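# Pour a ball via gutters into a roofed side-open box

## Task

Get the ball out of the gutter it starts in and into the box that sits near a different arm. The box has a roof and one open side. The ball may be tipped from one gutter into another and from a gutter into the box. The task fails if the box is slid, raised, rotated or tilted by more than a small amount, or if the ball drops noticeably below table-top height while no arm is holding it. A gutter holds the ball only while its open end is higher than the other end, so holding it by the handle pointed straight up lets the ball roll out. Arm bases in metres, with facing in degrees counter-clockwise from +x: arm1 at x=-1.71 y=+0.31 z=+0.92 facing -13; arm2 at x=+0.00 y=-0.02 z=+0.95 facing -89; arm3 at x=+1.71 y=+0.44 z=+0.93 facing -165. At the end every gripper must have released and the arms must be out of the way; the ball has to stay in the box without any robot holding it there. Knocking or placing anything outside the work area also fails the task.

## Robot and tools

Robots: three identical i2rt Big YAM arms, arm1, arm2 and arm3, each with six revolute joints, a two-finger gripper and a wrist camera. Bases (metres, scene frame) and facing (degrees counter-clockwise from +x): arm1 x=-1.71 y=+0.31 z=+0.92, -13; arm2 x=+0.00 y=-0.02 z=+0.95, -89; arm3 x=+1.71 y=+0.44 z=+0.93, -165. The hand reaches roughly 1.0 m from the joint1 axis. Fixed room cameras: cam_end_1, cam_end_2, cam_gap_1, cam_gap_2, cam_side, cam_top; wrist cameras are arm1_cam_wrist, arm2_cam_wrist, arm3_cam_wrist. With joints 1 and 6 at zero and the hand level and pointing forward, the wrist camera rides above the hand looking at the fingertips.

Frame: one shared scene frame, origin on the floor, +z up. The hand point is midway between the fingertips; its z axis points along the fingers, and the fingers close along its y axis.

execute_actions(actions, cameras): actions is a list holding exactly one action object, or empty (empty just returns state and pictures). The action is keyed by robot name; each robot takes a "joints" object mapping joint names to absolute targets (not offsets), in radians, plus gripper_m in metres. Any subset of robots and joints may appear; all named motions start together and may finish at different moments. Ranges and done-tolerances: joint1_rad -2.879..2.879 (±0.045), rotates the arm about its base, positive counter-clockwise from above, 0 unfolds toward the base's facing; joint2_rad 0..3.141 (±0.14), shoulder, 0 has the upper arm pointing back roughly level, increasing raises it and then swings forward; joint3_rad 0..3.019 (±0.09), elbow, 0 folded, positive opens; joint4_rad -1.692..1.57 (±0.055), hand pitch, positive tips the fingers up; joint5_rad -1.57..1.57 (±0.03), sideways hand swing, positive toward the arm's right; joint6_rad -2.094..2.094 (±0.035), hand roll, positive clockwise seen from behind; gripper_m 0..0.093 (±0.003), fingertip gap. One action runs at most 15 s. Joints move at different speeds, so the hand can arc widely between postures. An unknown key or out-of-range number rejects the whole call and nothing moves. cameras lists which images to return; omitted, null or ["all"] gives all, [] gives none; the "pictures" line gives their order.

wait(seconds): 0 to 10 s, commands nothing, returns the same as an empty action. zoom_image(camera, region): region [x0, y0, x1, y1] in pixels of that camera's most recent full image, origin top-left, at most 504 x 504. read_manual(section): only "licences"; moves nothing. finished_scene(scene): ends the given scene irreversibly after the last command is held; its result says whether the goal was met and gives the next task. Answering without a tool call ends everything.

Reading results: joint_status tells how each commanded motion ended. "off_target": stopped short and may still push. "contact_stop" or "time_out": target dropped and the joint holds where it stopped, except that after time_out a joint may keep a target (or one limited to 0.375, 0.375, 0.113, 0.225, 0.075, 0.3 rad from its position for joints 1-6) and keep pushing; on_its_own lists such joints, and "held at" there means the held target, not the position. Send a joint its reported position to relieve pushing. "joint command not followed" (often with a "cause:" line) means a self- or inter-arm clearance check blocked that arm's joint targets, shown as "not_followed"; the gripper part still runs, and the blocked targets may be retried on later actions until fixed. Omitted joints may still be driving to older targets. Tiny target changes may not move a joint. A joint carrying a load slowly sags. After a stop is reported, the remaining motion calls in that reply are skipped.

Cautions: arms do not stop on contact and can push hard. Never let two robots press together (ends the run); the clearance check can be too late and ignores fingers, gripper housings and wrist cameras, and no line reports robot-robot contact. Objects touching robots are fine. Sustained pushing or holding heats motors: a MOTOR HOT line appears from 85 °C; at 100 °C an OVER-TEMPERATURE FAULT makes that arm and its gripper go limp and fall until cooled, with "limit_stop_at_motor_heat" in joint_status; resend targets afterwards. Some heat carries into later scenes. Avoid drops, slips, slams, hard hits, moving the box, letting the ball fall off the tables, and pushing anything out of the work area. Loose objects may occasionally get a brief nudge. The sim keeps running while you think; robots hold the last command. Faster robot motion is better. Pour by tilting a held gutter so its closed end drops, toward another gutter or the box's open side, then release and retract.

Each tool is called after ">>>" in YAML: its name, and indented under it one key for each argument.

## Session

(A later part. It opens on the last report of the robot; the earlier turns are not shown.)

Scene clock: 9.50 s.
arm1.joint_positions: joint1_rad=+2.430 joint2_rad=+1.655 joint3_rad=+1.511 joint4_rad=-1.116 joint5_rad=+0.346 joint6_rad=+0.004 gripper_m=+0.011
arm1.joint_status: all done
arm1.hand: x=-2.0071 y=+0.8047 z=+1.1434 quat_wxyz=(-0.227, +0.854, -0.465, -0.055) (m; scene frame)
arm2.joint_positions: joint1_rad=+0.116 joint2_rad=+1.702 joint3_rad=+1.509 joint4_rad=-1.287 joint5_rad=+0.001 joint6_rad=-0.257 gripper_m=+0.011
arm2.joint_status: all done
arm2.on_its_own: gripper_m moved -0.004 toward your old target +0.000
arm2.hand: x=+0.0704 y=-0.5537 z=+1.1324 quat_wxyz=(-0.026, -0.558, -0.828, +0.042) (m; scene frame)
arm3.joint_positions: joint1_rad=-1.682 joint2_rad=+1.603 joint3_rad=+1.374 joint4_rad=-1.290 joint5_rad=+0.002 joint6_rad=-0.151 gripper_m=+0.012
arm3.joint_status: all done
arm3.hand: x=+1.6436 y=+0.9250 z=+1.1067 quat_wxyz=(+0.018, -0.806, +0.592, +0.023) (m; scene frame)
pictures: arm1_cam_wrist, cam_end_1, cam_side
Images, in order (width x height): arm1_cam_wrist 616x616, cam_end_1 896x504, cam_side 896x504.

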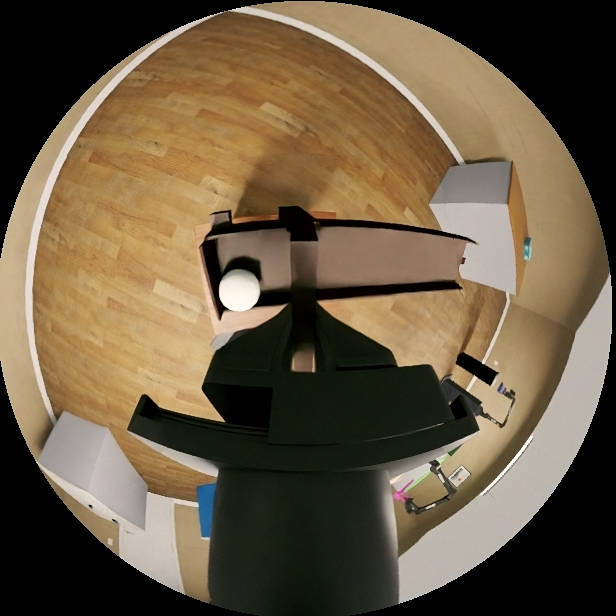

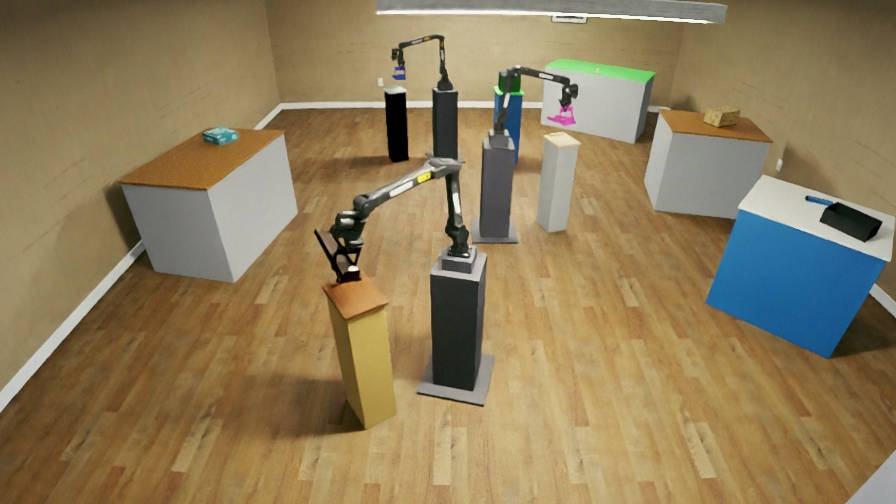

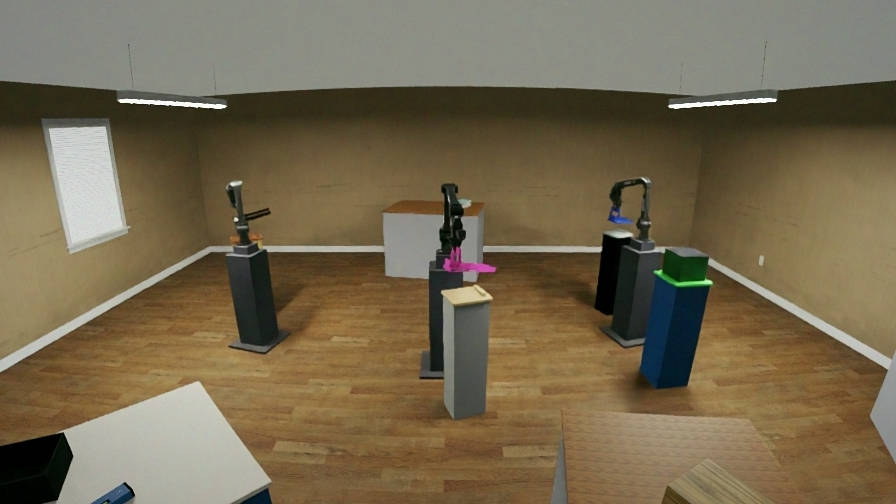

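>>> execute_actions:
  actions:
    - {"arm1":{"joints":{"joint6_rad":-1.57}},"arm2":{"joints":{"joint1_rad":-1.78,"joint6_rad":1.57}},"arm3":{"joints":{"joint1_rad":0,"joint6_rad":-1.57}}}
  cameras: []

>>> execute_actions:
  actions:
    - {"arm1":{"joints":{"joint5_rad":0,"joint4_rad":-0.85}},"arm2":{"joints":{"joint2_rad":2.278,"joint3_rad":1.952,"joint4_rad":-0.92}},"arm3":{"joints":{"joint2_rad":2.278,"joint3_rad":1.952,"joint4_rad":-0.92}}}
  cameras: ["arm1_cam_wrist"]

>>> execute_actions:
  actions:
    - {"arm1":{"joints":{"joint1_rad":1.2}}}
  cameras: []

>>> execute_actions:
  actions:
    - {"arm1":{"joints":{"joint1_rad":0.04}}}
  cameras: ["arm1_cam_wrist","cam_side","cam_gap_1"]

Scene clock: 12.20 s.
arm1.joint_positions: joint1_rad=+2.430 joint2_rad=+1.655 joint3_rad=+1.511 joint4_rad=-1.116 joint5_rad=+0.345 joint6_rad=-1.563 gripper_m=+0.011
arm1.joint_status: all done
arm1.hand: x=-2.0072 y=+0.8047 z=+1.1433 quat_wxyz=(-0.200, +0.933, +0.273, +0.121) (m; scene frame)
arm2.joint_positions: joint1_rad=-1.789 joint2_rad=+1.717 joint3_rad=+1.509 joint4_rad=-1.287 joint5_rad=+0.001 joint6_rad=+1.554 gripper_m=+0.011
arm2.joint_status: all done
arm2.hand: x=-0.5225 y=+0.0881 z=+1.1278 quat_wxyz=(-0.031, -0.637, +0.770, +0.031) (m; scene frame)
arm3.joint_positions: joint1_rad=+0.008 joint2_rad=+1.613 joint3_rad=+1.374 joint4_rad=-1.290 joint5_rad=-0.002 joint6_rad=-1.560 gripper_m=+0.012
arm3.joint_status: all done
arm3.hand: x=+1.2472 y=+0.3136 z=+1.1028 quat_wxyz=(+0.018, -0.609, -0.793, +0.018) (m; scene frame)
pictures: none
No camera images: the call's "cameras" was empty. Leave "cameras" out to get every camera's image.

Scene clock: 13.90 s.
arm1.joint_positions: joint1_rad=+2.430 joint2_rad=+1.655 joint3_rad=+1.511 joint4_rad=-0.880 joint5_rad=+0.002 joint6_rad=-1.565 gripper_m=+0.011
arm1.joint_status: all done
arm1.hand: x=-2.0869 y=+0.8155 z=+1.1566 quat_wxyz=(-0.258, +0.916, +0.297, -0.076) (m; scene frame)
arm2.joint_positions: joint1_rad=-1.789 joint2_rad=+2.335 joint3_rad=+1.891 joint4_rad=-0.939 joint5_rad=+0.001 joint6_rad=+1.557 gripper_m=+0.011
arm2.joint_status: all done
arm2.hand: x=-0.7086 y=+0.1244 z=+0.9099 quat_wxyz=(-0.066, -0.633, +0.768, +0.075) (m; scene frame)
arm3.joint_positions: joint1_rad=+0.008 joint2_rad=+2.312 joint3_rad=+1.899 joint4_rad=-0.934 joint5_rad=-0.002 joint6_rad=-1.563 gripper_m=+0.012
arm3.joint_status: all done
arm3.hand: x=+1.0095 y=+0.2493 z=+0.9053 quat_wxyz=(+0.072, -0.604, -0.789, +0.090) (m; scene frame)
pictures: arm1_cam_wrist
Images, in order (width x height): arm1_cam_wrist 616x616.

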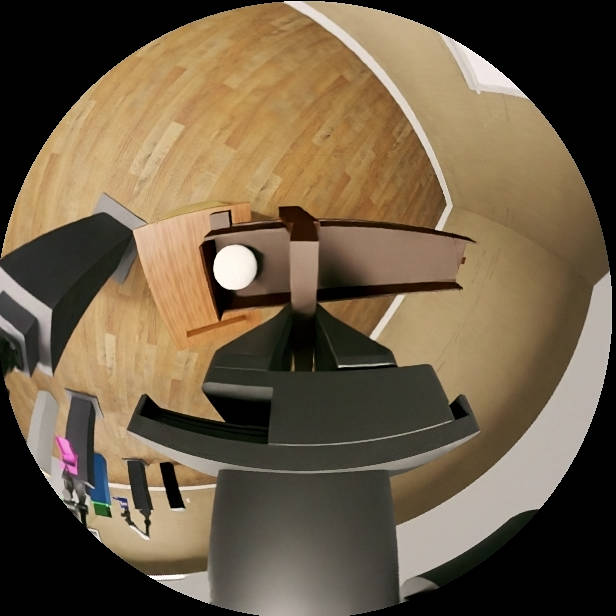

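Scene clock: 15.60 s.
arm1.joint_positions: joint1_rad=+1.195 joint2_rad=+1.659 joint3_rad=+1.511 joint4_rad=-0.867 joint5_rad=+0.001 joint6_rad=-1.566 gripper_m=+0.011
arm1.joint_status: all done
arm1.hand: x=-1.3588 y=+0.8261 z=+1.1661 quat_wxyz=(-0.268, +0.915, -0.288, +0.087) (m; scene frame)
arm2.joint_positions: joint1_rad=-1.789 joint2_rad=+2.335 joint3_rad=+1.891 joint4_rad=-0.939 joint5_rad=+0.001 joint6_rad=+1.557 gripper_m=+0.011
arm2.joint_status: not commanded
arm2.hand: x=-0.7086 y=+0.1244 z=+0.9099 quat_wxyz=(-0.066, -0.633, +0.768, +0.075) (m; scene frame)
arm3.joint_positions: joint1_rad=+0.008 joint2_rad=+2.312 joint3_rad=+1.899 joint4_rad=-0.934 joint5_rad=-0.002 joint6_rad=-1.563 gripper_m=+0.012
arm3.joint_status: not commanded
arm3.hand: x=+1.0095 y=+0.2493 z=+0.9053 quat_wxyz=(+0.072, -0.604, -0.789, +0.090) (m; scene frame)
pictures: none
No camera images: the call's "cameras" was empty. Leave "cameras" out to get every camera's image.

Scene clock: 17.23 s.
arm1.joint_positions: joint1_rad=+0.035 joint2_rad=+1.660 joint3_rad=+1.511 joint4_rad=-0.867 joint5_rad=+0.001 joint6_rad=-1.567 gripper_m=+0.011
arm1.joint_status: all done
arm1.hand: x=-1.0997 y=+0.1850 z=+1.1641 quat_wxyz=(-0.182, +0.607, -0.744, +0.213) (m; scene frame)
arm2.joint_positions: joint1_rad=-1.789 joint2_rad=+2.335 joint3_rad=+1.891 joint4_rad=-0.939 joint5_rad=+0.001 joint6_rad=+1.557 gripper_m=+0.011
arm2.joint_status: not commanded
arm2.hand: x=-0.7086 y=+0.1244 z=+0.9099 quat_wxyz=(-0.066, -0.633, +0.768, +0.075) (m; scene frame)
arm3.joint_positions: joint1_rad=+0.008 joint2_rad=+2.312 joint3_rad=+1.899 joint4_rad=-0.934 joint5_rad=-0.002 joint6_rad=-1.563 gripper_m=+0.012
arm3.joint_status: not commanded
arm3.hand: x=+1.0095 y=+0.2493 z=+0.9053 quat_wxyz=(+0.072, -0.604, -0.789, +0.090) (m; scene frame)
pictures: arm1_cam_wrist, cam_gap_1, cam_side
Images, in order (width x height): arm1_cam_wrist 616x616, cam_gap_1 896x504, cam_side 896x504.

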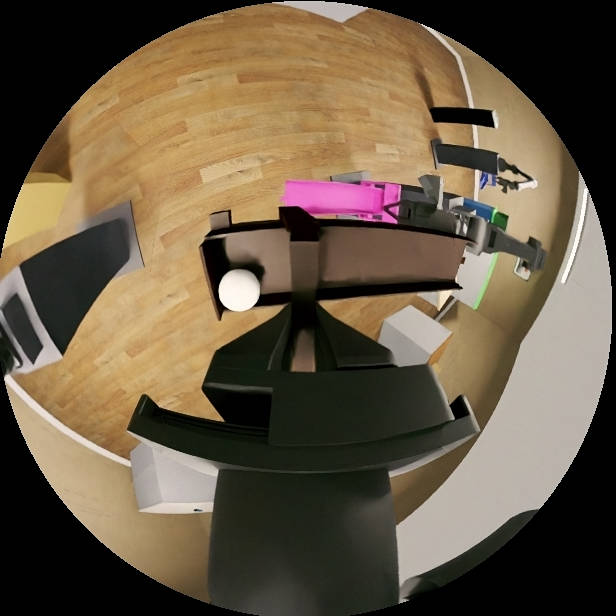

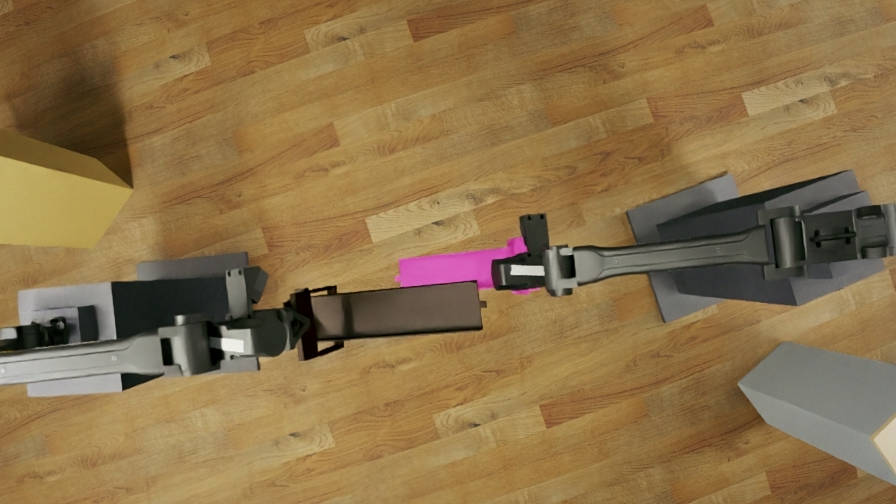

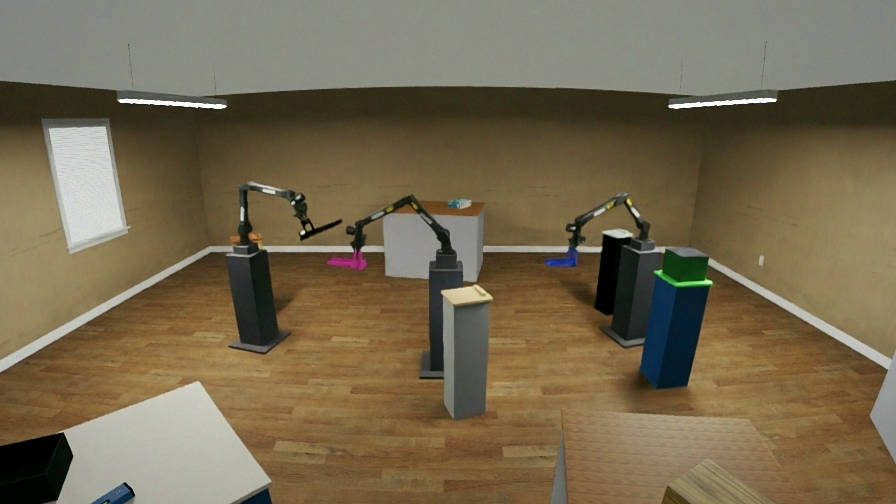

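>>> execute_actions:
  actions:
    - {"arm1":{"joints":{"joint4_rad":-1.1}}}
  cameras: []

>>> execute_actions:
  actions:
    - {"arm1":{"joints":{"joint2_rad":1.85,"joint3_rad":1.9,"joint4_rad":-1.25}}}
  cameras: []

>>> execute_actions:
  actions:
    - {"arm1":{"joints":{"joint2_rad":2.02,"joint3_rad":2.23,"joint4_rad":-1.4}},"arm2":{"joints":{"joint2_rad":2.05,"joint4_rad":-1.0}},"arm3":{"joints":{"joint2_rad":2.05,"joint4_rad":-1.0}}}
  cameras: ["arm1_cam_wrist","cam_side","cam_gap_1"]

>>> zoom_image:
  camera: "cam_side"
  region: [260, 170, 420, 270]

Scene clock: 18.43 s.
arm1.joint_positions: joint1_rad=+0.035 joint2_rad=+1.660 joint3_rad=+1.511 joint4_rad=-1.091 joint5_rad=+0.001 joint6_rad=-1.567 gripper_m=+0.011
arm1.joint_status: all done
arm1.hand: x=-1.1481 y=+0.1949 z=+1.1400 quat_wxyz=(-0.113, +0.623, -0.763, +0.129) (m; scene frame)
arm2.joint_positions: joint1_rad=-1.789 joint2_rad=+2.335 joint3_rad=+1.891 joint4_rad=-0.939 joint5_rad=+0.001 joint6_rad=+1.557 gripper_m=+0.011
arm2.joint_status: not commanded
arm2.hand: x=-0.7086 y=+0.1244 z=+0.9099 quat_wxyz=(-0.066, -0.633, +0.768, +0.075) (m; scene frame)
arm3.joint_positions: joint1_rad=+0.008 joint2_rad=+2.312 joint3_rad=+1.899 joint4_rad=-0.934 joint5_rad=-0.002 joint6_rad=-1.563 gripper_m=+0.012
arm3.joint_status: not commanded
arm3.hand: x=+1.0095 y=+0.2493 z=+0.9053 quat_wxyz=(+0.072, -0.604, -0.789, +0.090) (m; scene frame)
pictures: none
No camera images: the call's "cameras" was empty. Leave "cameras" out to get every camera's image.

Scene clock: 20.00 s.
arm1.joint_positions: joint1_rad=+0.035 joint2_rad=+1.861 joint3_rad=+1.838 joint4_rad=-1.242 joint5_rad=+0.001 joint6_rad=-1.567 gripper_m=+0.011
arm1.joint_status: all done
arm1.hand: x=-1.0794 y=+0.1811 z=+1.1585 quat_wxyz=(-0.104, +0.625, -0.765, +0.119) (m; scene frame)
arm2.joint_positions: joint1_rad=-1.789 joint2_rad=+2.335 joint3_rad=+1.891 joint4_rad=-0.939 joint5_rad=+0.001 joint6_rad=+1.557 gripper_m=+0.011
arm2.joint_status: not commanded
arm2.hand: x=-0.7086 y=+0.1244 z=+0.9099 quat_wxyz=(-0.066, -0.633, +0.768, +0.075) (m; scene frame)
arm3.joint_positions: joint1_rad=+0.008 joint2_rad=+2.312 joint3_rad=+1.899 joint4_rad=-0.934 joint5_rad=-0.002 joint6_rad=-1.563 gripper_m=+0.012
arm3.joint_status: not commanded
arm3.hand: x=+1.0095 y=+0.2493 z=+0.9053 quat_wxyz=(+0.072, -0.604, -0.789, +0.090) (m; scene frame)
pictures: none
No camera images: the call's "cameras" was empty. Leave "cameras" out to get every camera's image.

Scene clock: 21.43 s.
arm1.joint_positions: joint1_rad=+0.035 joint2_rad=+2.017 joint3_rad=+2.177 joint4_rad=-1.391 joint5_rad=-0.001 joint6_rad=-1.567 gripper_m=+0.011
arm1.joint_status: all done
arm1.hand: x=-1.0265 y=+0.1705 z=+1.2009 quat_wxyz=(-0.116, +0.623, -0.762, +0.131) (m; scene frame)
arm2.joint_positions: joint1_rad=-1.788 joint2_rad=+2.065 joint3_rad=+1.894 joint4_rad=-1.019 joint5_rad=+0.001 joint6_rad=+1.557 gripper_m=+0.011
arm2.joint_status: all done
arm2.hand: x=-0.7115 y=+0.1269 z=+1.0972 quat_wxyz=(-0.126, -0.623, +0.757, +0.149) (m; scene frame)
arm3.joint_positions: joint1_rad=+0.008 joint2_rad=+2.066 joint3_rad=+1.926 joint4_rad=-0.996 joint5_rad=-0.002 joint6_rad=-1.563 gripper_m=+0.012
arm3.joint_status: all done
arm3.hand: x=+1.0003 y=+0.2452 z=+1.0903 quat_wxyz=(+0.135, -0.593, -0.775, +0.174) (m; scene frame)
pictures: arm1_cam_wrist, cam_gap_1, cam_side
Images, in order (width x height): arm1_cam_wrist 616x616, cam_gap_1 896x504, cam_side 896x504.

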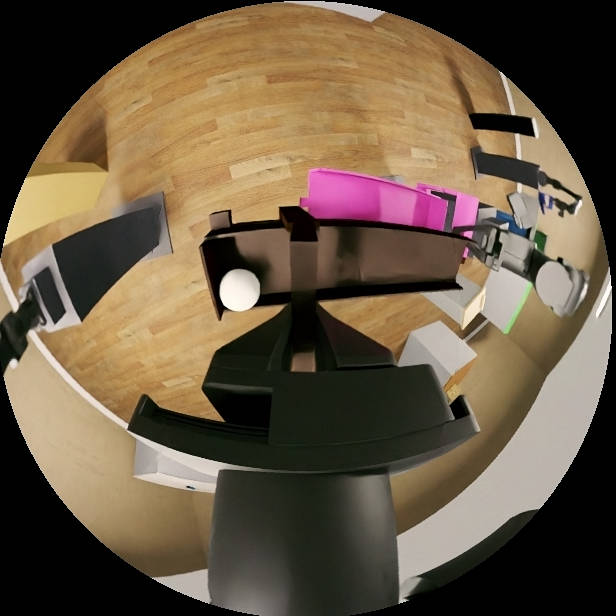

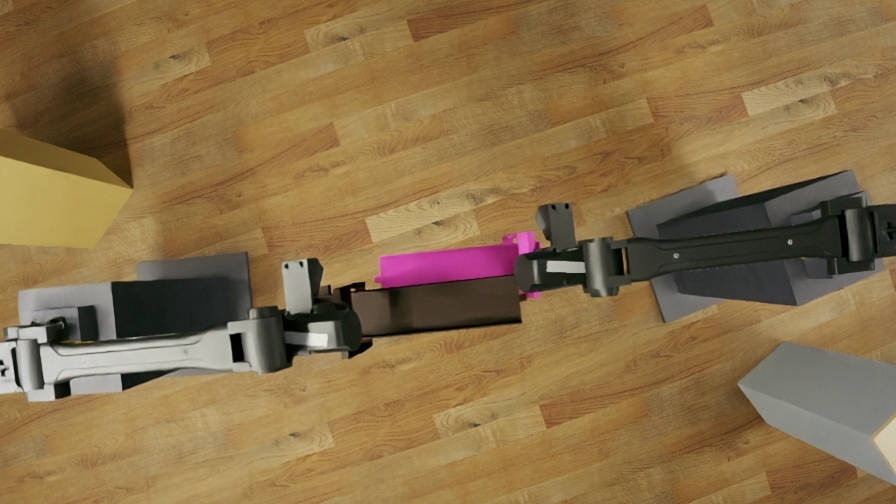

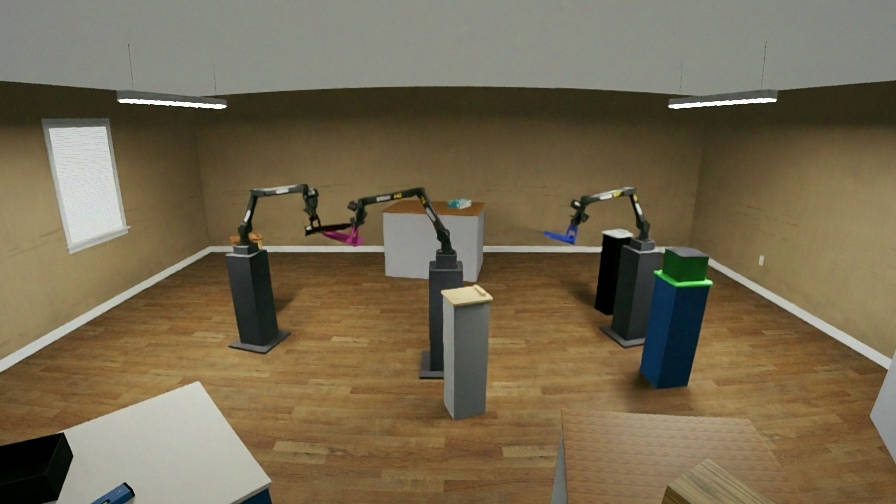

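Region (260, 170, 420, 270) of cam_side's 896x504 image, scaled by 3.150, with more detail than that image has; it fills the top 315 rows of this view, and the rest is white.

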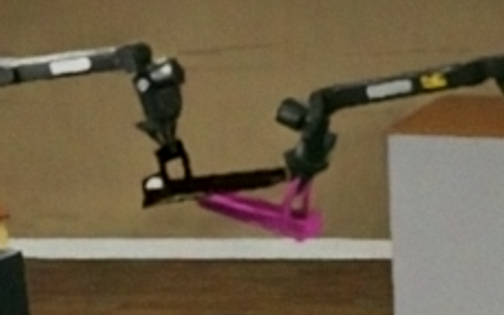

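>>> execute_actions:
  actions:
    - {"arm1":{"joints":{"joint1_rad":0.085}},"arm2":{"joints":{"joint2_rad":2.14,"joint4_rad":-0.95}}}
  cameras: ["cam_gap_1"]

>>> execute_actions:
  actions:
    - {"arm1":{"joints":{"joint4_rad":-1.52}}}
  cameras: ["cam_side","cam_gap_1"]

>>> zoom_image:
  camera: "cam_side"
  region: [260, 170, 420, 270]

Scene clock: 22.63 s.
arm1.joint_positions: joint1_rad=+0.074 joint2_rad=+2.030 joint3_rad=+2.177 joint4_rad=-1.412 joint5_rad=+0.001 joint6_rad=-1.561 gripper_m=+0.011
arm1.joint_status: all done
arm1.hand: x=-1.0246 y=+0.1982 z=+1.1907 quat_wxyz=(-0.107, +0.637, -0.754, +0.117) (m; scene frame)
arm2.joint_positions: joint1_rad=-1.788 joint2_rad=+2.157 joint3_rad=+1.894 joint4_rad=-0.978 joint5_rad=+0.000 joint6_rad=+1.558 gripper_m=+0.011
arm2.joint_status: all done
arm2.hand: x=-0.7199 y=+0.1275 z=+1.0360 quat_wxyz=(-0.111, -0.626, +0.761, +0.130) (m; scene frame)
arm3.joint_positions: joint1_rad=+0.008 joint2_rad=+2.066 joint3_rad=+1.926 joint4_rad=-0.996 joint5_rad=-0.002 joint6_rad=-1.563 gripper_m=+0.012
arm3.joint_status: not commanded
arm3.hand: x=+1.0003 y=+0.2452 z=+1.0903 quat_wxyz=(+0.135, -0.593, -0.775, +0.174) (m; scene frame)
pictures: cam_gap_1
Images, in order (width x height): cam_gap_1 896x504.

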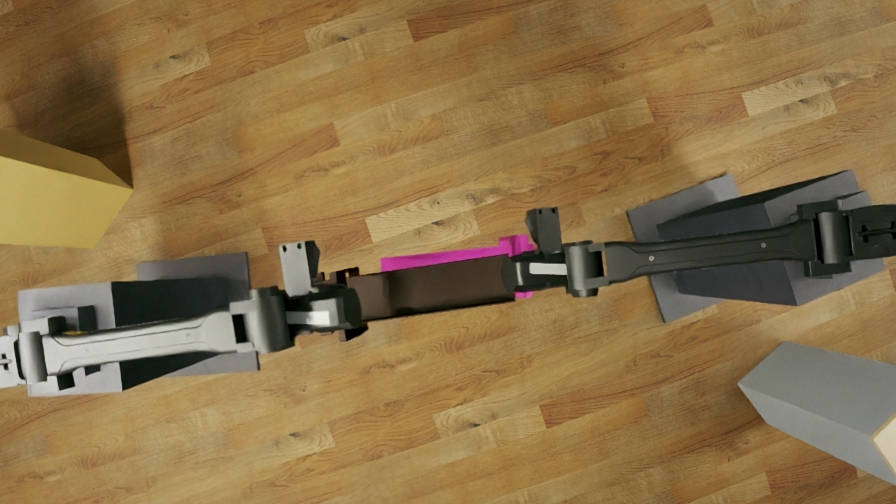

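Scene clock: 23.40 s.
arm1.joint_positions: joint1_rad=+0.074 joint2_rad=+2.030 joint3_rad=+2.177 joint4_rad=-1.509 joint5_rad=+0.001 joint6_rad=-1.562 gripper_m=+0.011
arm1.joint_status: all done
arm1.hand: x=-1.0474 y=+0.2019 z=+1.1843 quat_wxyz=(-0.076, +0.642, -0.759, +0.081) (m; scene frame)
arm2.joint_positions: joint1_rad=-1.788 joint2_rad=+2.157 joint3_rad=+1.894 joint4_rad=-0.978 joint5_rad=+0.000 joint6_rad=+1.558 gripper_m=+0.011
arm2.joint_status: not commanded
arm2.hand: x=-0.7199 y=+0.1275 z=+1.0360 quat_wxyz=(-0.111, -0.626, +0.761, +0.130) (m; scene frame)
arm3.joint_positions: joint1_rad=+0.008 joint2_rad=+2.066 joint3_rad=+1.926 joint4_rad=-0.996 joint5_rad=-0.002 joint6_rad=-1.563 gripper_m=+0.012
arm3.joint_status: not commanded
arm3.hand: x=+1.0003 y=+0.2452 z=+1.0903 quat_wxyz=(+0.135, -0.593, -0.775, +0.174) (m; scene frame)
pictures: cam_gap_1, cam_side
Images, in order (width x height): cam_gap_1 896x504, cam_side 896x504.

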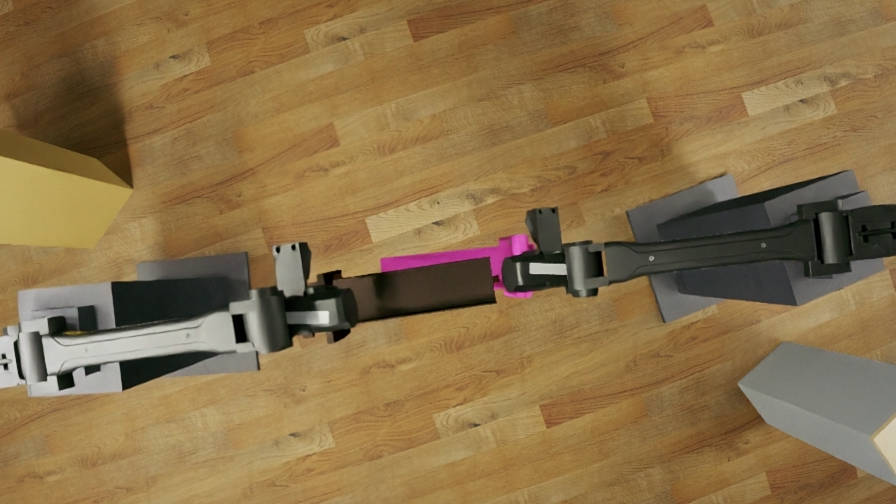

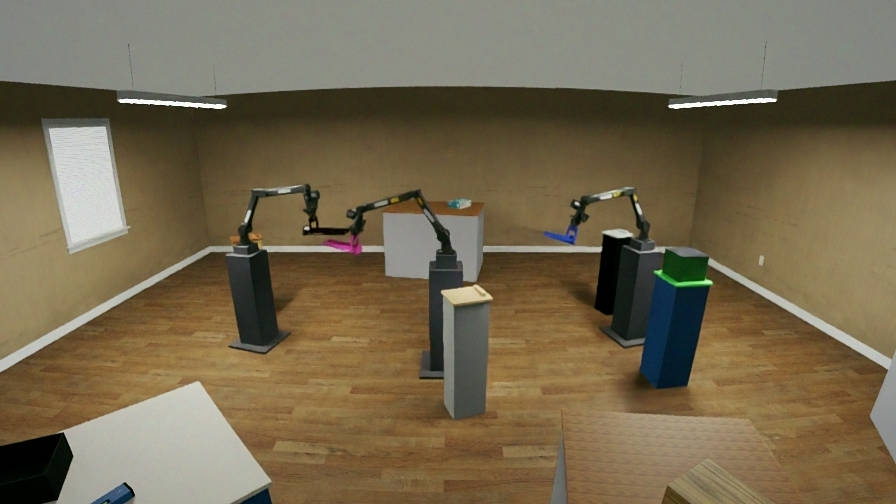

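Region (260, 170, 420, 270) of cam_side's 896x504 image, scaled by 3.150, with more detail than that image has; it fills the top 315 rows of this view, and the rest is white.

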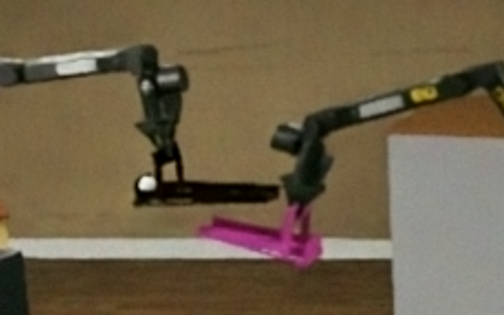

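>>> execute_actions:
  actions:
    - {"arm1":{"joints":{"joint1_rad":0.1,"joint2_rad":1.87,"joint3_rad":1.92,"joint4_rad":-1.55}}}
  cameras: []

>>> wait:
  seconds: 1

>>> zoom_image:
  camera: "cam_side"
  region: [260, 170, 420, 270]

Scene clock: 24.63 s.
arm1.joint_positions: joint1_rad=+0.091 joint2_rad=+1.870 joint3_rad=+1.913 joint4_rad=-1.542 joint5_rad=+0.001 joint6_rad=-1.562 gripper_m=+0.011
arm1.joint_status: all done
arm1.hand: x=-1.1265 y=+0.2243 z=+1.1718 quat_wxyz=(-0.031, +0.652, -0.757, +0.029) (m; scene frame)
arm2.joint_positions: joint1_rad=-1.788 joint2_rad=+2.157 joint3_rad=+1.894 joint4_rad=-0.978 joint5_rad=+0.000 joint6_rad=+1.558 gripper_m=+0.011
arm2.joint_status: not commanded
arm2.hand: x=-0.7199 y=+0.1275 z=+1.0360 quat_wxyz=(-0.111, -0.626, +0.761, +0.130) (m; scene frame)
arm3.joint_positions: joint1_rad=+0.008 joint2_rad=+2.066 joint3_rad=+1.926 joint4_rad=-0.996 joint5_rad=-0.002 joint6_rad=-1.563 gripper_m=+0.012
arm3.joint_status: not commanded
arm3.hand: x=+1.0003 y=+0.2452 z=+1.0903 quat_wxyz=(+0.135, -0.593, -0.775, +0.174) (m; scene frame)
pictures: none
No camera images: the call's "cameras" was empty. Leave "cameras" out to get every camera's image.

Scene clock: 25.63 s.
arm1.joint_positions: joint1_rad=+0.091 joint2_rad=+1.870 joint3_rad=+1.913 joint4_rad=-1.542 joint5_rad=+0.001 joint6_rad=-1.562 gripper_m=+0.011
arm1.joint_status: all done
arm1.hand: x=-1.1265 y=+0.2243 z=+1.1718 quat_wxyz=(-0.031, +0.652, -0.757, +0.029) (m; scene frame)
arm2.joint_positions: joint1_rad=-1.787 joint2_rad=+2.157 joint3_rad=+1.894 joint4_rad=-0.975 joint5_rad=+0.000 joint6_rad=+1.559 gripper_m=+0.011
arm2.joint_status: not commanded
arm2.hand: x=-0.7206 y=+0.1266 z=+1.0360 quat_wxyz=(-0.112, -0.626, +0.761, +0.131) (m; scene frame)
arm3.joint_positions: joint1_rad=+0.008 joint2_rad=+2.066 joint3_rad=+1.926 joint4_rad=-0.996 joint5_rad=-0.002 joint6_rad=-1.563 gripper_m=+0.012
arm3.joint_status: not commanded
arm3.hand: x=+1.0003 y=+0.2452 z=+1.0903 quat_wxyz=(+0.135, -0.593, -0.775, +0.174) (m; scene frame)
wait: 1.00 s; at rest by 0.77 s
pictures: arm1_cam_wrist, arm2_cam_wrist, arm3_cam_wrist, cam_end_1, cam_end_2, cam_gap_1, cam_gap_2, cam_side, cam_top
Images, in order (width x height): arm1_cam_wrist 616x616, arm2_cam_wrist 616x616, arm3_cam_wrist 616x616, cam_end_1 896x504, cam_end_2 896x504, cam_gap_1 896x504, cam_gap_2 896x504, cam_side 896x504, cam_top 896x504.

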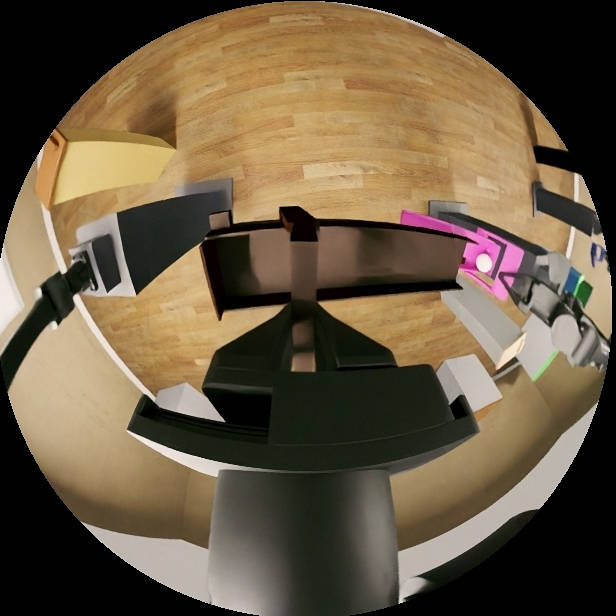

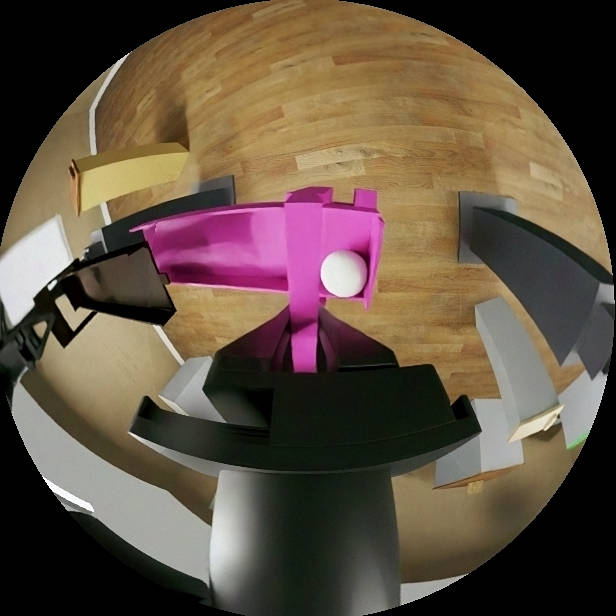

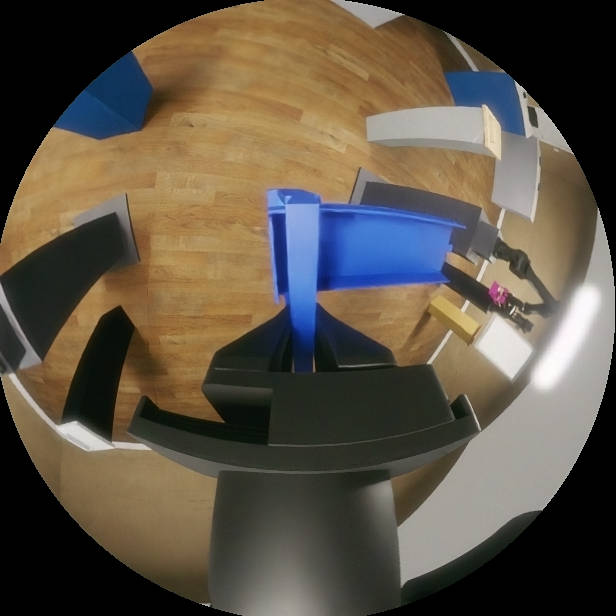

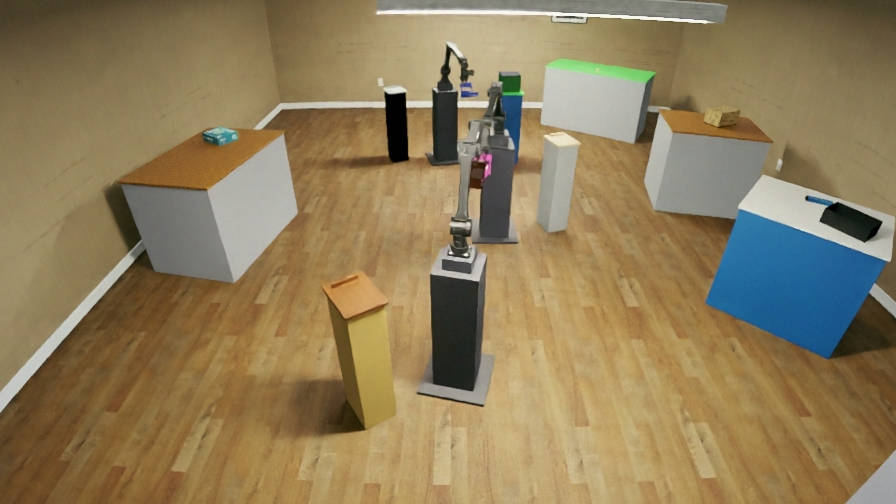

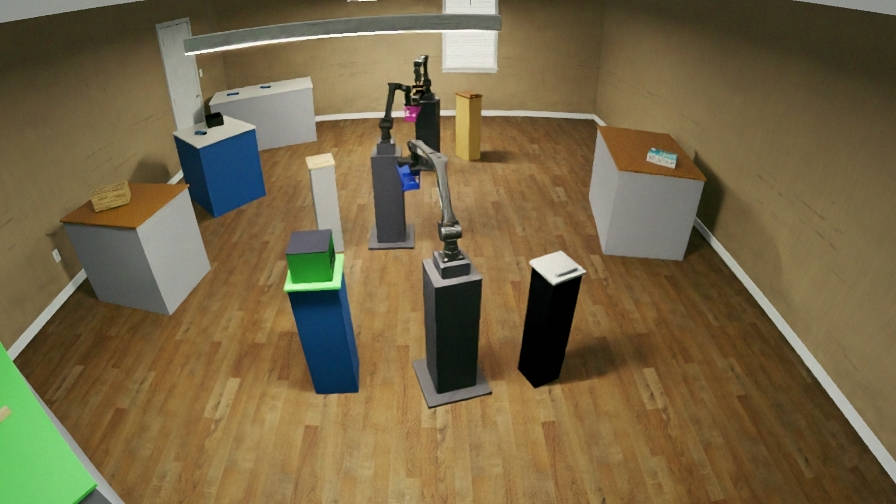

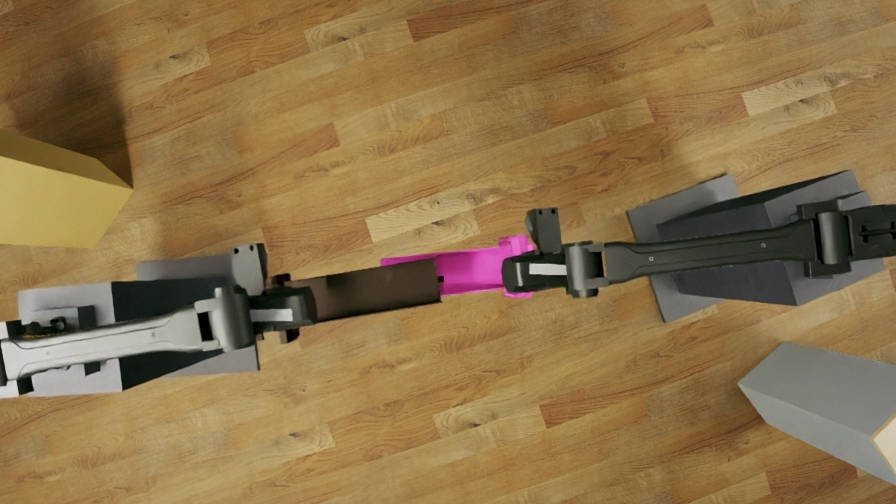

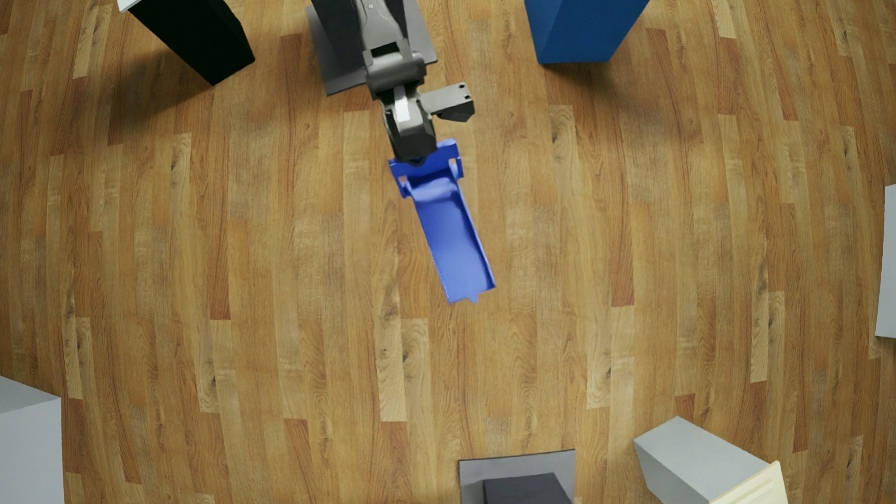

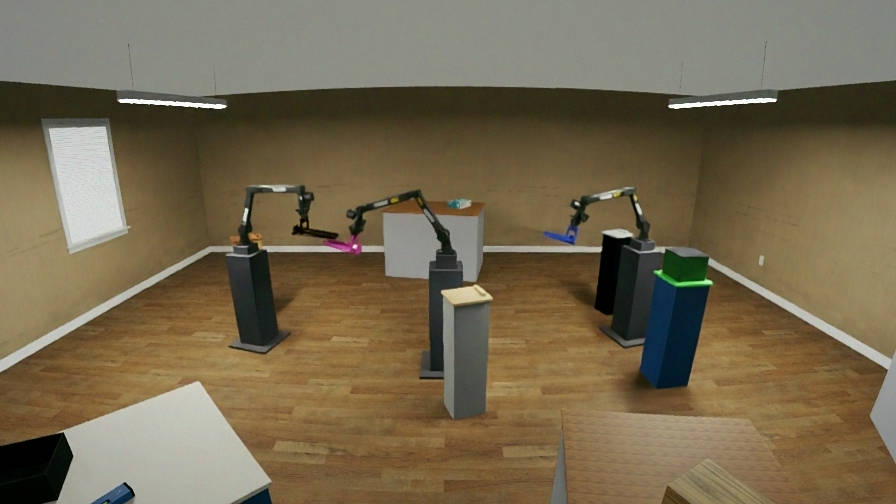

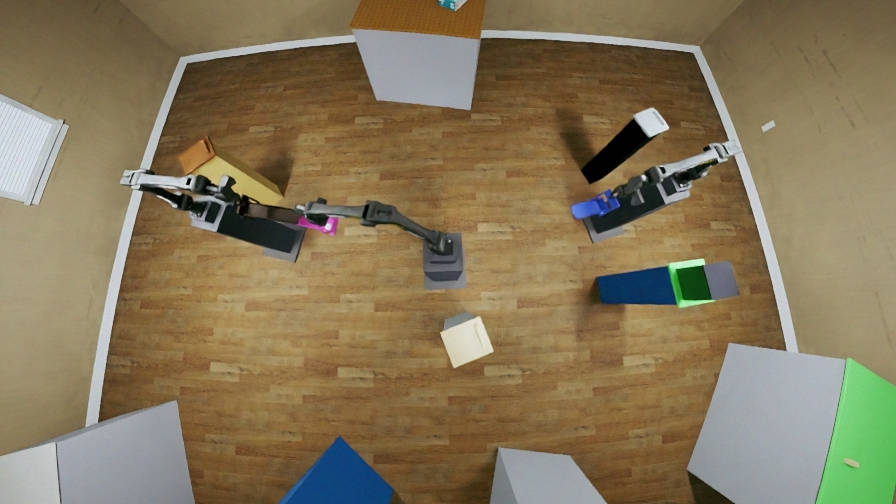

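Region (260, 170, 420, 270) of cam_side's 896x504 image, scaled by 3.150, with more detail than that image has; it fills the top 315 rows of this view, and the rest is white.

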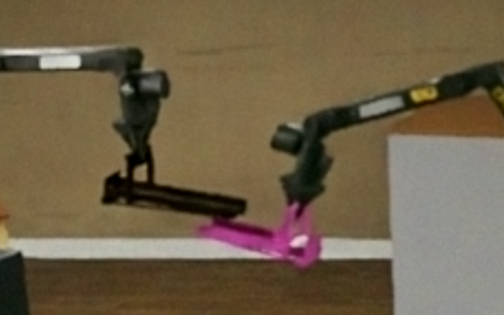

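>>> execute_actions:
  actions:
    - {"arm1":{"joints":{"joint1_rad":2.43,"joint2_rad":1.65,"joint3_rad":1.528,"joint4_rad":-1.42,"joint5_rad":0.22,"joint6_rad":0}},"arm2":{"joints":{"joint1_rad":-1.2,"joint4_rad":-0.8}},"arm3":{"joints":{"joint2_rad":2.12,"joint4_rad":-0.97}}}
  cameras: []

>>> execute_actions:
  actions:
    - {"arm1":{"joints":{"joint2_rad":1.91,"joint4_rad":-1.16}},"arm2":{"joints":{"joint1_rad":-0.4,"joint2_rad":1.65,"joint3_rad":1.55,"joint4_rad":-0.87}}}
  cameras: []

>>> execute_actions:
  actions:
    - {"arm1":{"joints":{"gripper_m":0.09}},"arm2":{"joints":{"joint1_rad":0.8}}}
  cameras: []

>>> execute_actions:
  actions:
    - {"arm1":{"joints":{"joint2_rad":1.5}},"arm2":{"joints":{"joint1_rad":1.82,"joint4_rad":-1.1}}}
  cameras: []

>>> execute_actions:
  actions:
    - {"arm2":{"joints":{"joint2_rad":1.93,"joint3_rad":2.02,"joint4_rad":-1.3}}}
  cameras: ["cam_side","cam_gap_2","cam_end_1"]

>>> zoom_image:
  camera: "cam_side"
  region: [470, 170, 630, 270]

Scene clock: 28.37 s.
arm1.joint_positions: joint1_rad=+2.435 joint2_rad=+1.667 joint3_rad=+1.532 joint4_rad=-1.423 joint5_rad=+0.215 joint6_rad=-0.008 gripper_m=+0.011
arm1.joint_status: all done
arm1.hand: x=-1.9883 y=+0.7390 z=+1.1280 quat_wxyz=(-0.105, +0.888, -0.445, +0.047) (m; scene frame)
arm2.joint_positions: joint1_rad=-1.201 joint2_rad=+2.157 joint3_rad=+1.894 joint4_rad=-0.823 joint5_rad=+0.000 joint6_rad=+1.565 gripper_m=+0.011
arm2.joint_status: all done
arm2.hand: x=-0.7144 y=-0.3101 z=+1.0542 quat_wxyz=(-0.206, -0.804, +0.540, +0.138) (m; scene frame)
arm3.joint_positions: joint1_rad=+0.008 joint2_rad=+2.143 joint3_rad=+1.926 joint4_rad=-0.994 joint5_rad=-0.002 joint6_rad=-1.563 gripper_m=+0.012
arm3.joint_status: all done
arm3.hand: x=+0.9994 y=+0.2454 z=+1.0343 quat_wxyz=(+0.113, -0.598, -0.781, +0.144) (m; scene frame)
pictures: none
No camera images: the call's "cameras" was empty. Leave "cameras" out to get every camera's image.

Scene clock: 29.93 s.
arm1.joint_positions: joint1_rad=+2.436 joint2_rad=+1.916 joint3_rad=+1.528 joint4_rad=-1.174 joint5_rad=+0.218 joint6_rad=-0.005 gripper_m=+0.011
arm1.joint_status: all done
arm1.hand: x=-2.0236 y=+0.7900 z=+0.9977 quat_wxyz=(-0.106, +0.887, -0.446, +0.050) (m; scene frame)
arm2.joint_positions: joint1_rad=-0.400 joint2_rad=+1.662 joint3_rad=+1.538 joint4_rad=-0.865 joint5_rad=-0.001 joint6_rad=+1.566 gripper_m=+0.011
arm2.joint_status: all done
arm2.hand: x=-0.2378 y=-0.6123 z=+1.2069 quat_wxyz=(-0.287, -0.939, +0.180, +0.062) (m; scene frame)
arm3.joint_positions: joint1_rad=+0.008 joint2_rad=+2.143 joint3_rad=+1.926 joint4_rad=-0.994 joint5_rad=-0.002 joint6_rad=-1.563 gripper_m=+0.012
arm3.joint_status: not commanded
arm3.hand: x=+0.9994 y=+0.2454 z=+1.0343 quat_wxyz=(+0.113, -0.598, -0.781, +0.144) (m; scene frame)
pictures: none
No camera images: the call's "cameras" was empty. Leave "cameras" out to get every camera's image.

Scene clock: 31.67 s.
arm1.joint_positions: joint1_rad=+2.436 joint2_rad=+1.915 joint3_rad=+1.528 joint4_rad=-1.174 joint5_rad=+0.218 joint6_rad=-0.005 gripper_m=+0.090
arm1.joint_status: all done
arm1.hand: x=-2.0236 y=+0.7901 z=+0.9983 quat_wxyz=(-0.106, +0.887, -0.446, +0.049) (m; scene frame)
arm2.joint_positions: joint1_rad=+0.808 joint2_rad=+1.674 joint3_rad=+1.538 joint4_rad=-0.865 joint5_rad=-0.003 joint6_rad=+1.566 gripper_m=+0.011
arm2.joint_status: all done
arm2.hand: x=+0.4711 y=-0.4579 z=+1.1881 quat_wxyz=(-0.258, -0.879, -0.387, -0.105) (m; scene frame)
arm3.joint_positions: joint1_rad=+0.008 joint2_rad=+2.143 joint3_rad=+1.926 joint4_rad=-0.994 joint5_rad=-0.002 joint6_rad=-1.563 gripper_m=+0.012
arm3.joint_status: not commanded
arm3.hand: x=+0.9994 y=+0.2454 z=+1.0343 quat_wxyz=(+0.113, -0.598, -0.781, +0.144) (m; scene frame)
pictures: none
No camera images: the call's "cameras" was empty. Leave "cameras" out to get every camera's image.

Scene clock: 33.33 s.
arm1.joint_positions: joint1_rad=+2.436 joint2_rad=+1.496 joint3_rad=+1.522 joint4_rad=-1.173 joint5_rad=+0.219 joint6_rad=-0.005 gripper_m=+0.090
arm1.joint_status: all done
arm1.hand: x=-2.0106 y=+0.7665 z=+1.2229 quat_wxyz=(-0.197, +0.858, -0.455, -0.134) (m; scene frame)
arm2.joint_positions: joint1_rad=+1.828 joint2_rad=+1.674 joint3_rad=+1.538 joint4_rad=-1.092 joint5_rad=-0.002 joint6_rad=+1.566 gripper_m=+0.011
arm2.joint_status: all done
arm2.hand: x=+0.5714 y=+0.1347 z=+1.1574 quat_wxyz=(-0.100, -0.595, -0.787, -0.129) (m; scene frame)
arm3.joint_positions: joint1_rad=+0.008 joint2_rad=+2.143 joint3_rad=+1.926 joint4_rad=-0.994 joint5_rad=-0.002 joint6_rad=-1.563 gripper_m=+0.012
arm3.joint_status: not commanded
arm3.hand: x=+0.9994 y=+0.2454 z=+1.0343 quat_wxyz=(+0.113, -0.598, -0.781, +0.144) (m; scene frame)
pictures: none
No camera images: the call's "cameras" was empty. Leave "cameras" out to get every camera's image.

Scene clock: 34.57 s.
arm1.joint_positions: joint1_rad=+2.436 joint2_rad=+1.496 joint3_rad=+1.522 joint4_rad=-1.173 joint5_rad=+0.219 joint6_rad=-0.005 gripper_m=+0.090
arm1.joint_status: not commanded
arm1.hand: x=-2.0106 y=+0.7665 z=+1.2229 quat_wxyz=(-0.197, +0.858, -0.455, -0.134) (m; scene frame)
arm2.joint_positions: joint1_rad=+1.828 joint2_rad=+1.974 joint3_rad=+1.954 joint4_rad=-1.290 joint5_rad=-0.003 joint6_rad=+1.566 gripper_m=+0.011
arm2.joint_status: all done
arm2.hand: x=+0.6567 y=+0.1582 z=+1.1460 quat_wxyz=(-0.075, -0.599, -0.791, -0.096) (m; scene frame)
arm3.joint_positions: joint1_rad=+0.008 joint2_rad=+2.143 joint3_rad=+1.926 joint4_rad=-0.994 joint5_rad=-0.002 joint6_rad=-1.564 gripper_m=+0.012
arm3.joint_status: not commanded
arm3.hand: x=+0.9994 y=+0.2454 z=+1.0346 quat_wxyz=(+0.113, -0.597, -0.781, +0.144) (m; scene frame)
pictures: cam_end_1, cam_gap_2, cam_side
Images, in order (width x height): cam_end_1 896x504, cam_gap_2 896x504, cam_side 896x504.

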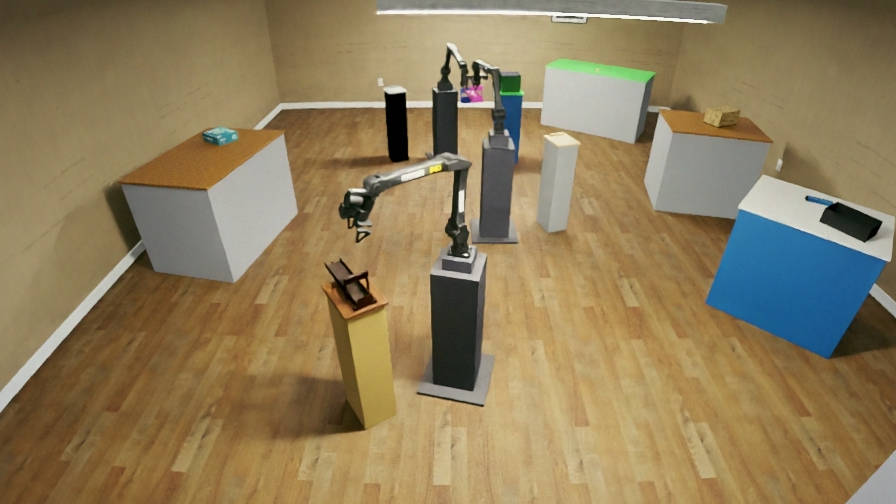

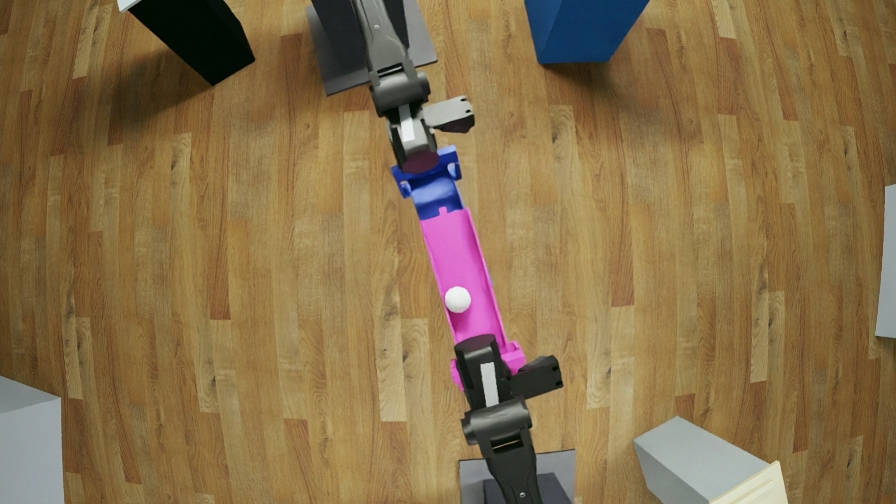

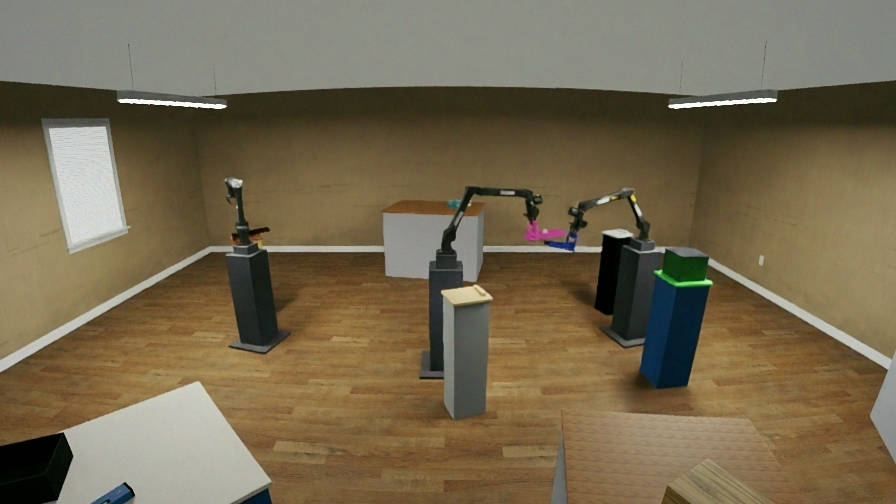

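Region (470, 170, 630, 270) of cam_side's 896x504 image, scaled by 3.150, with more detail than that image has; it fills the top 315 rows of this view, and the rest is white.

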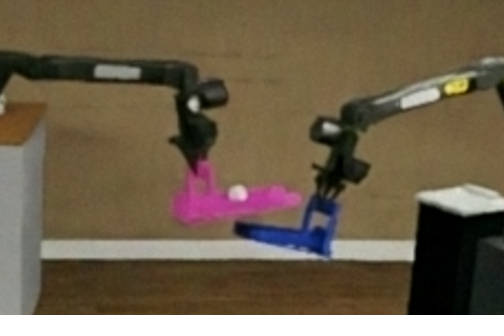

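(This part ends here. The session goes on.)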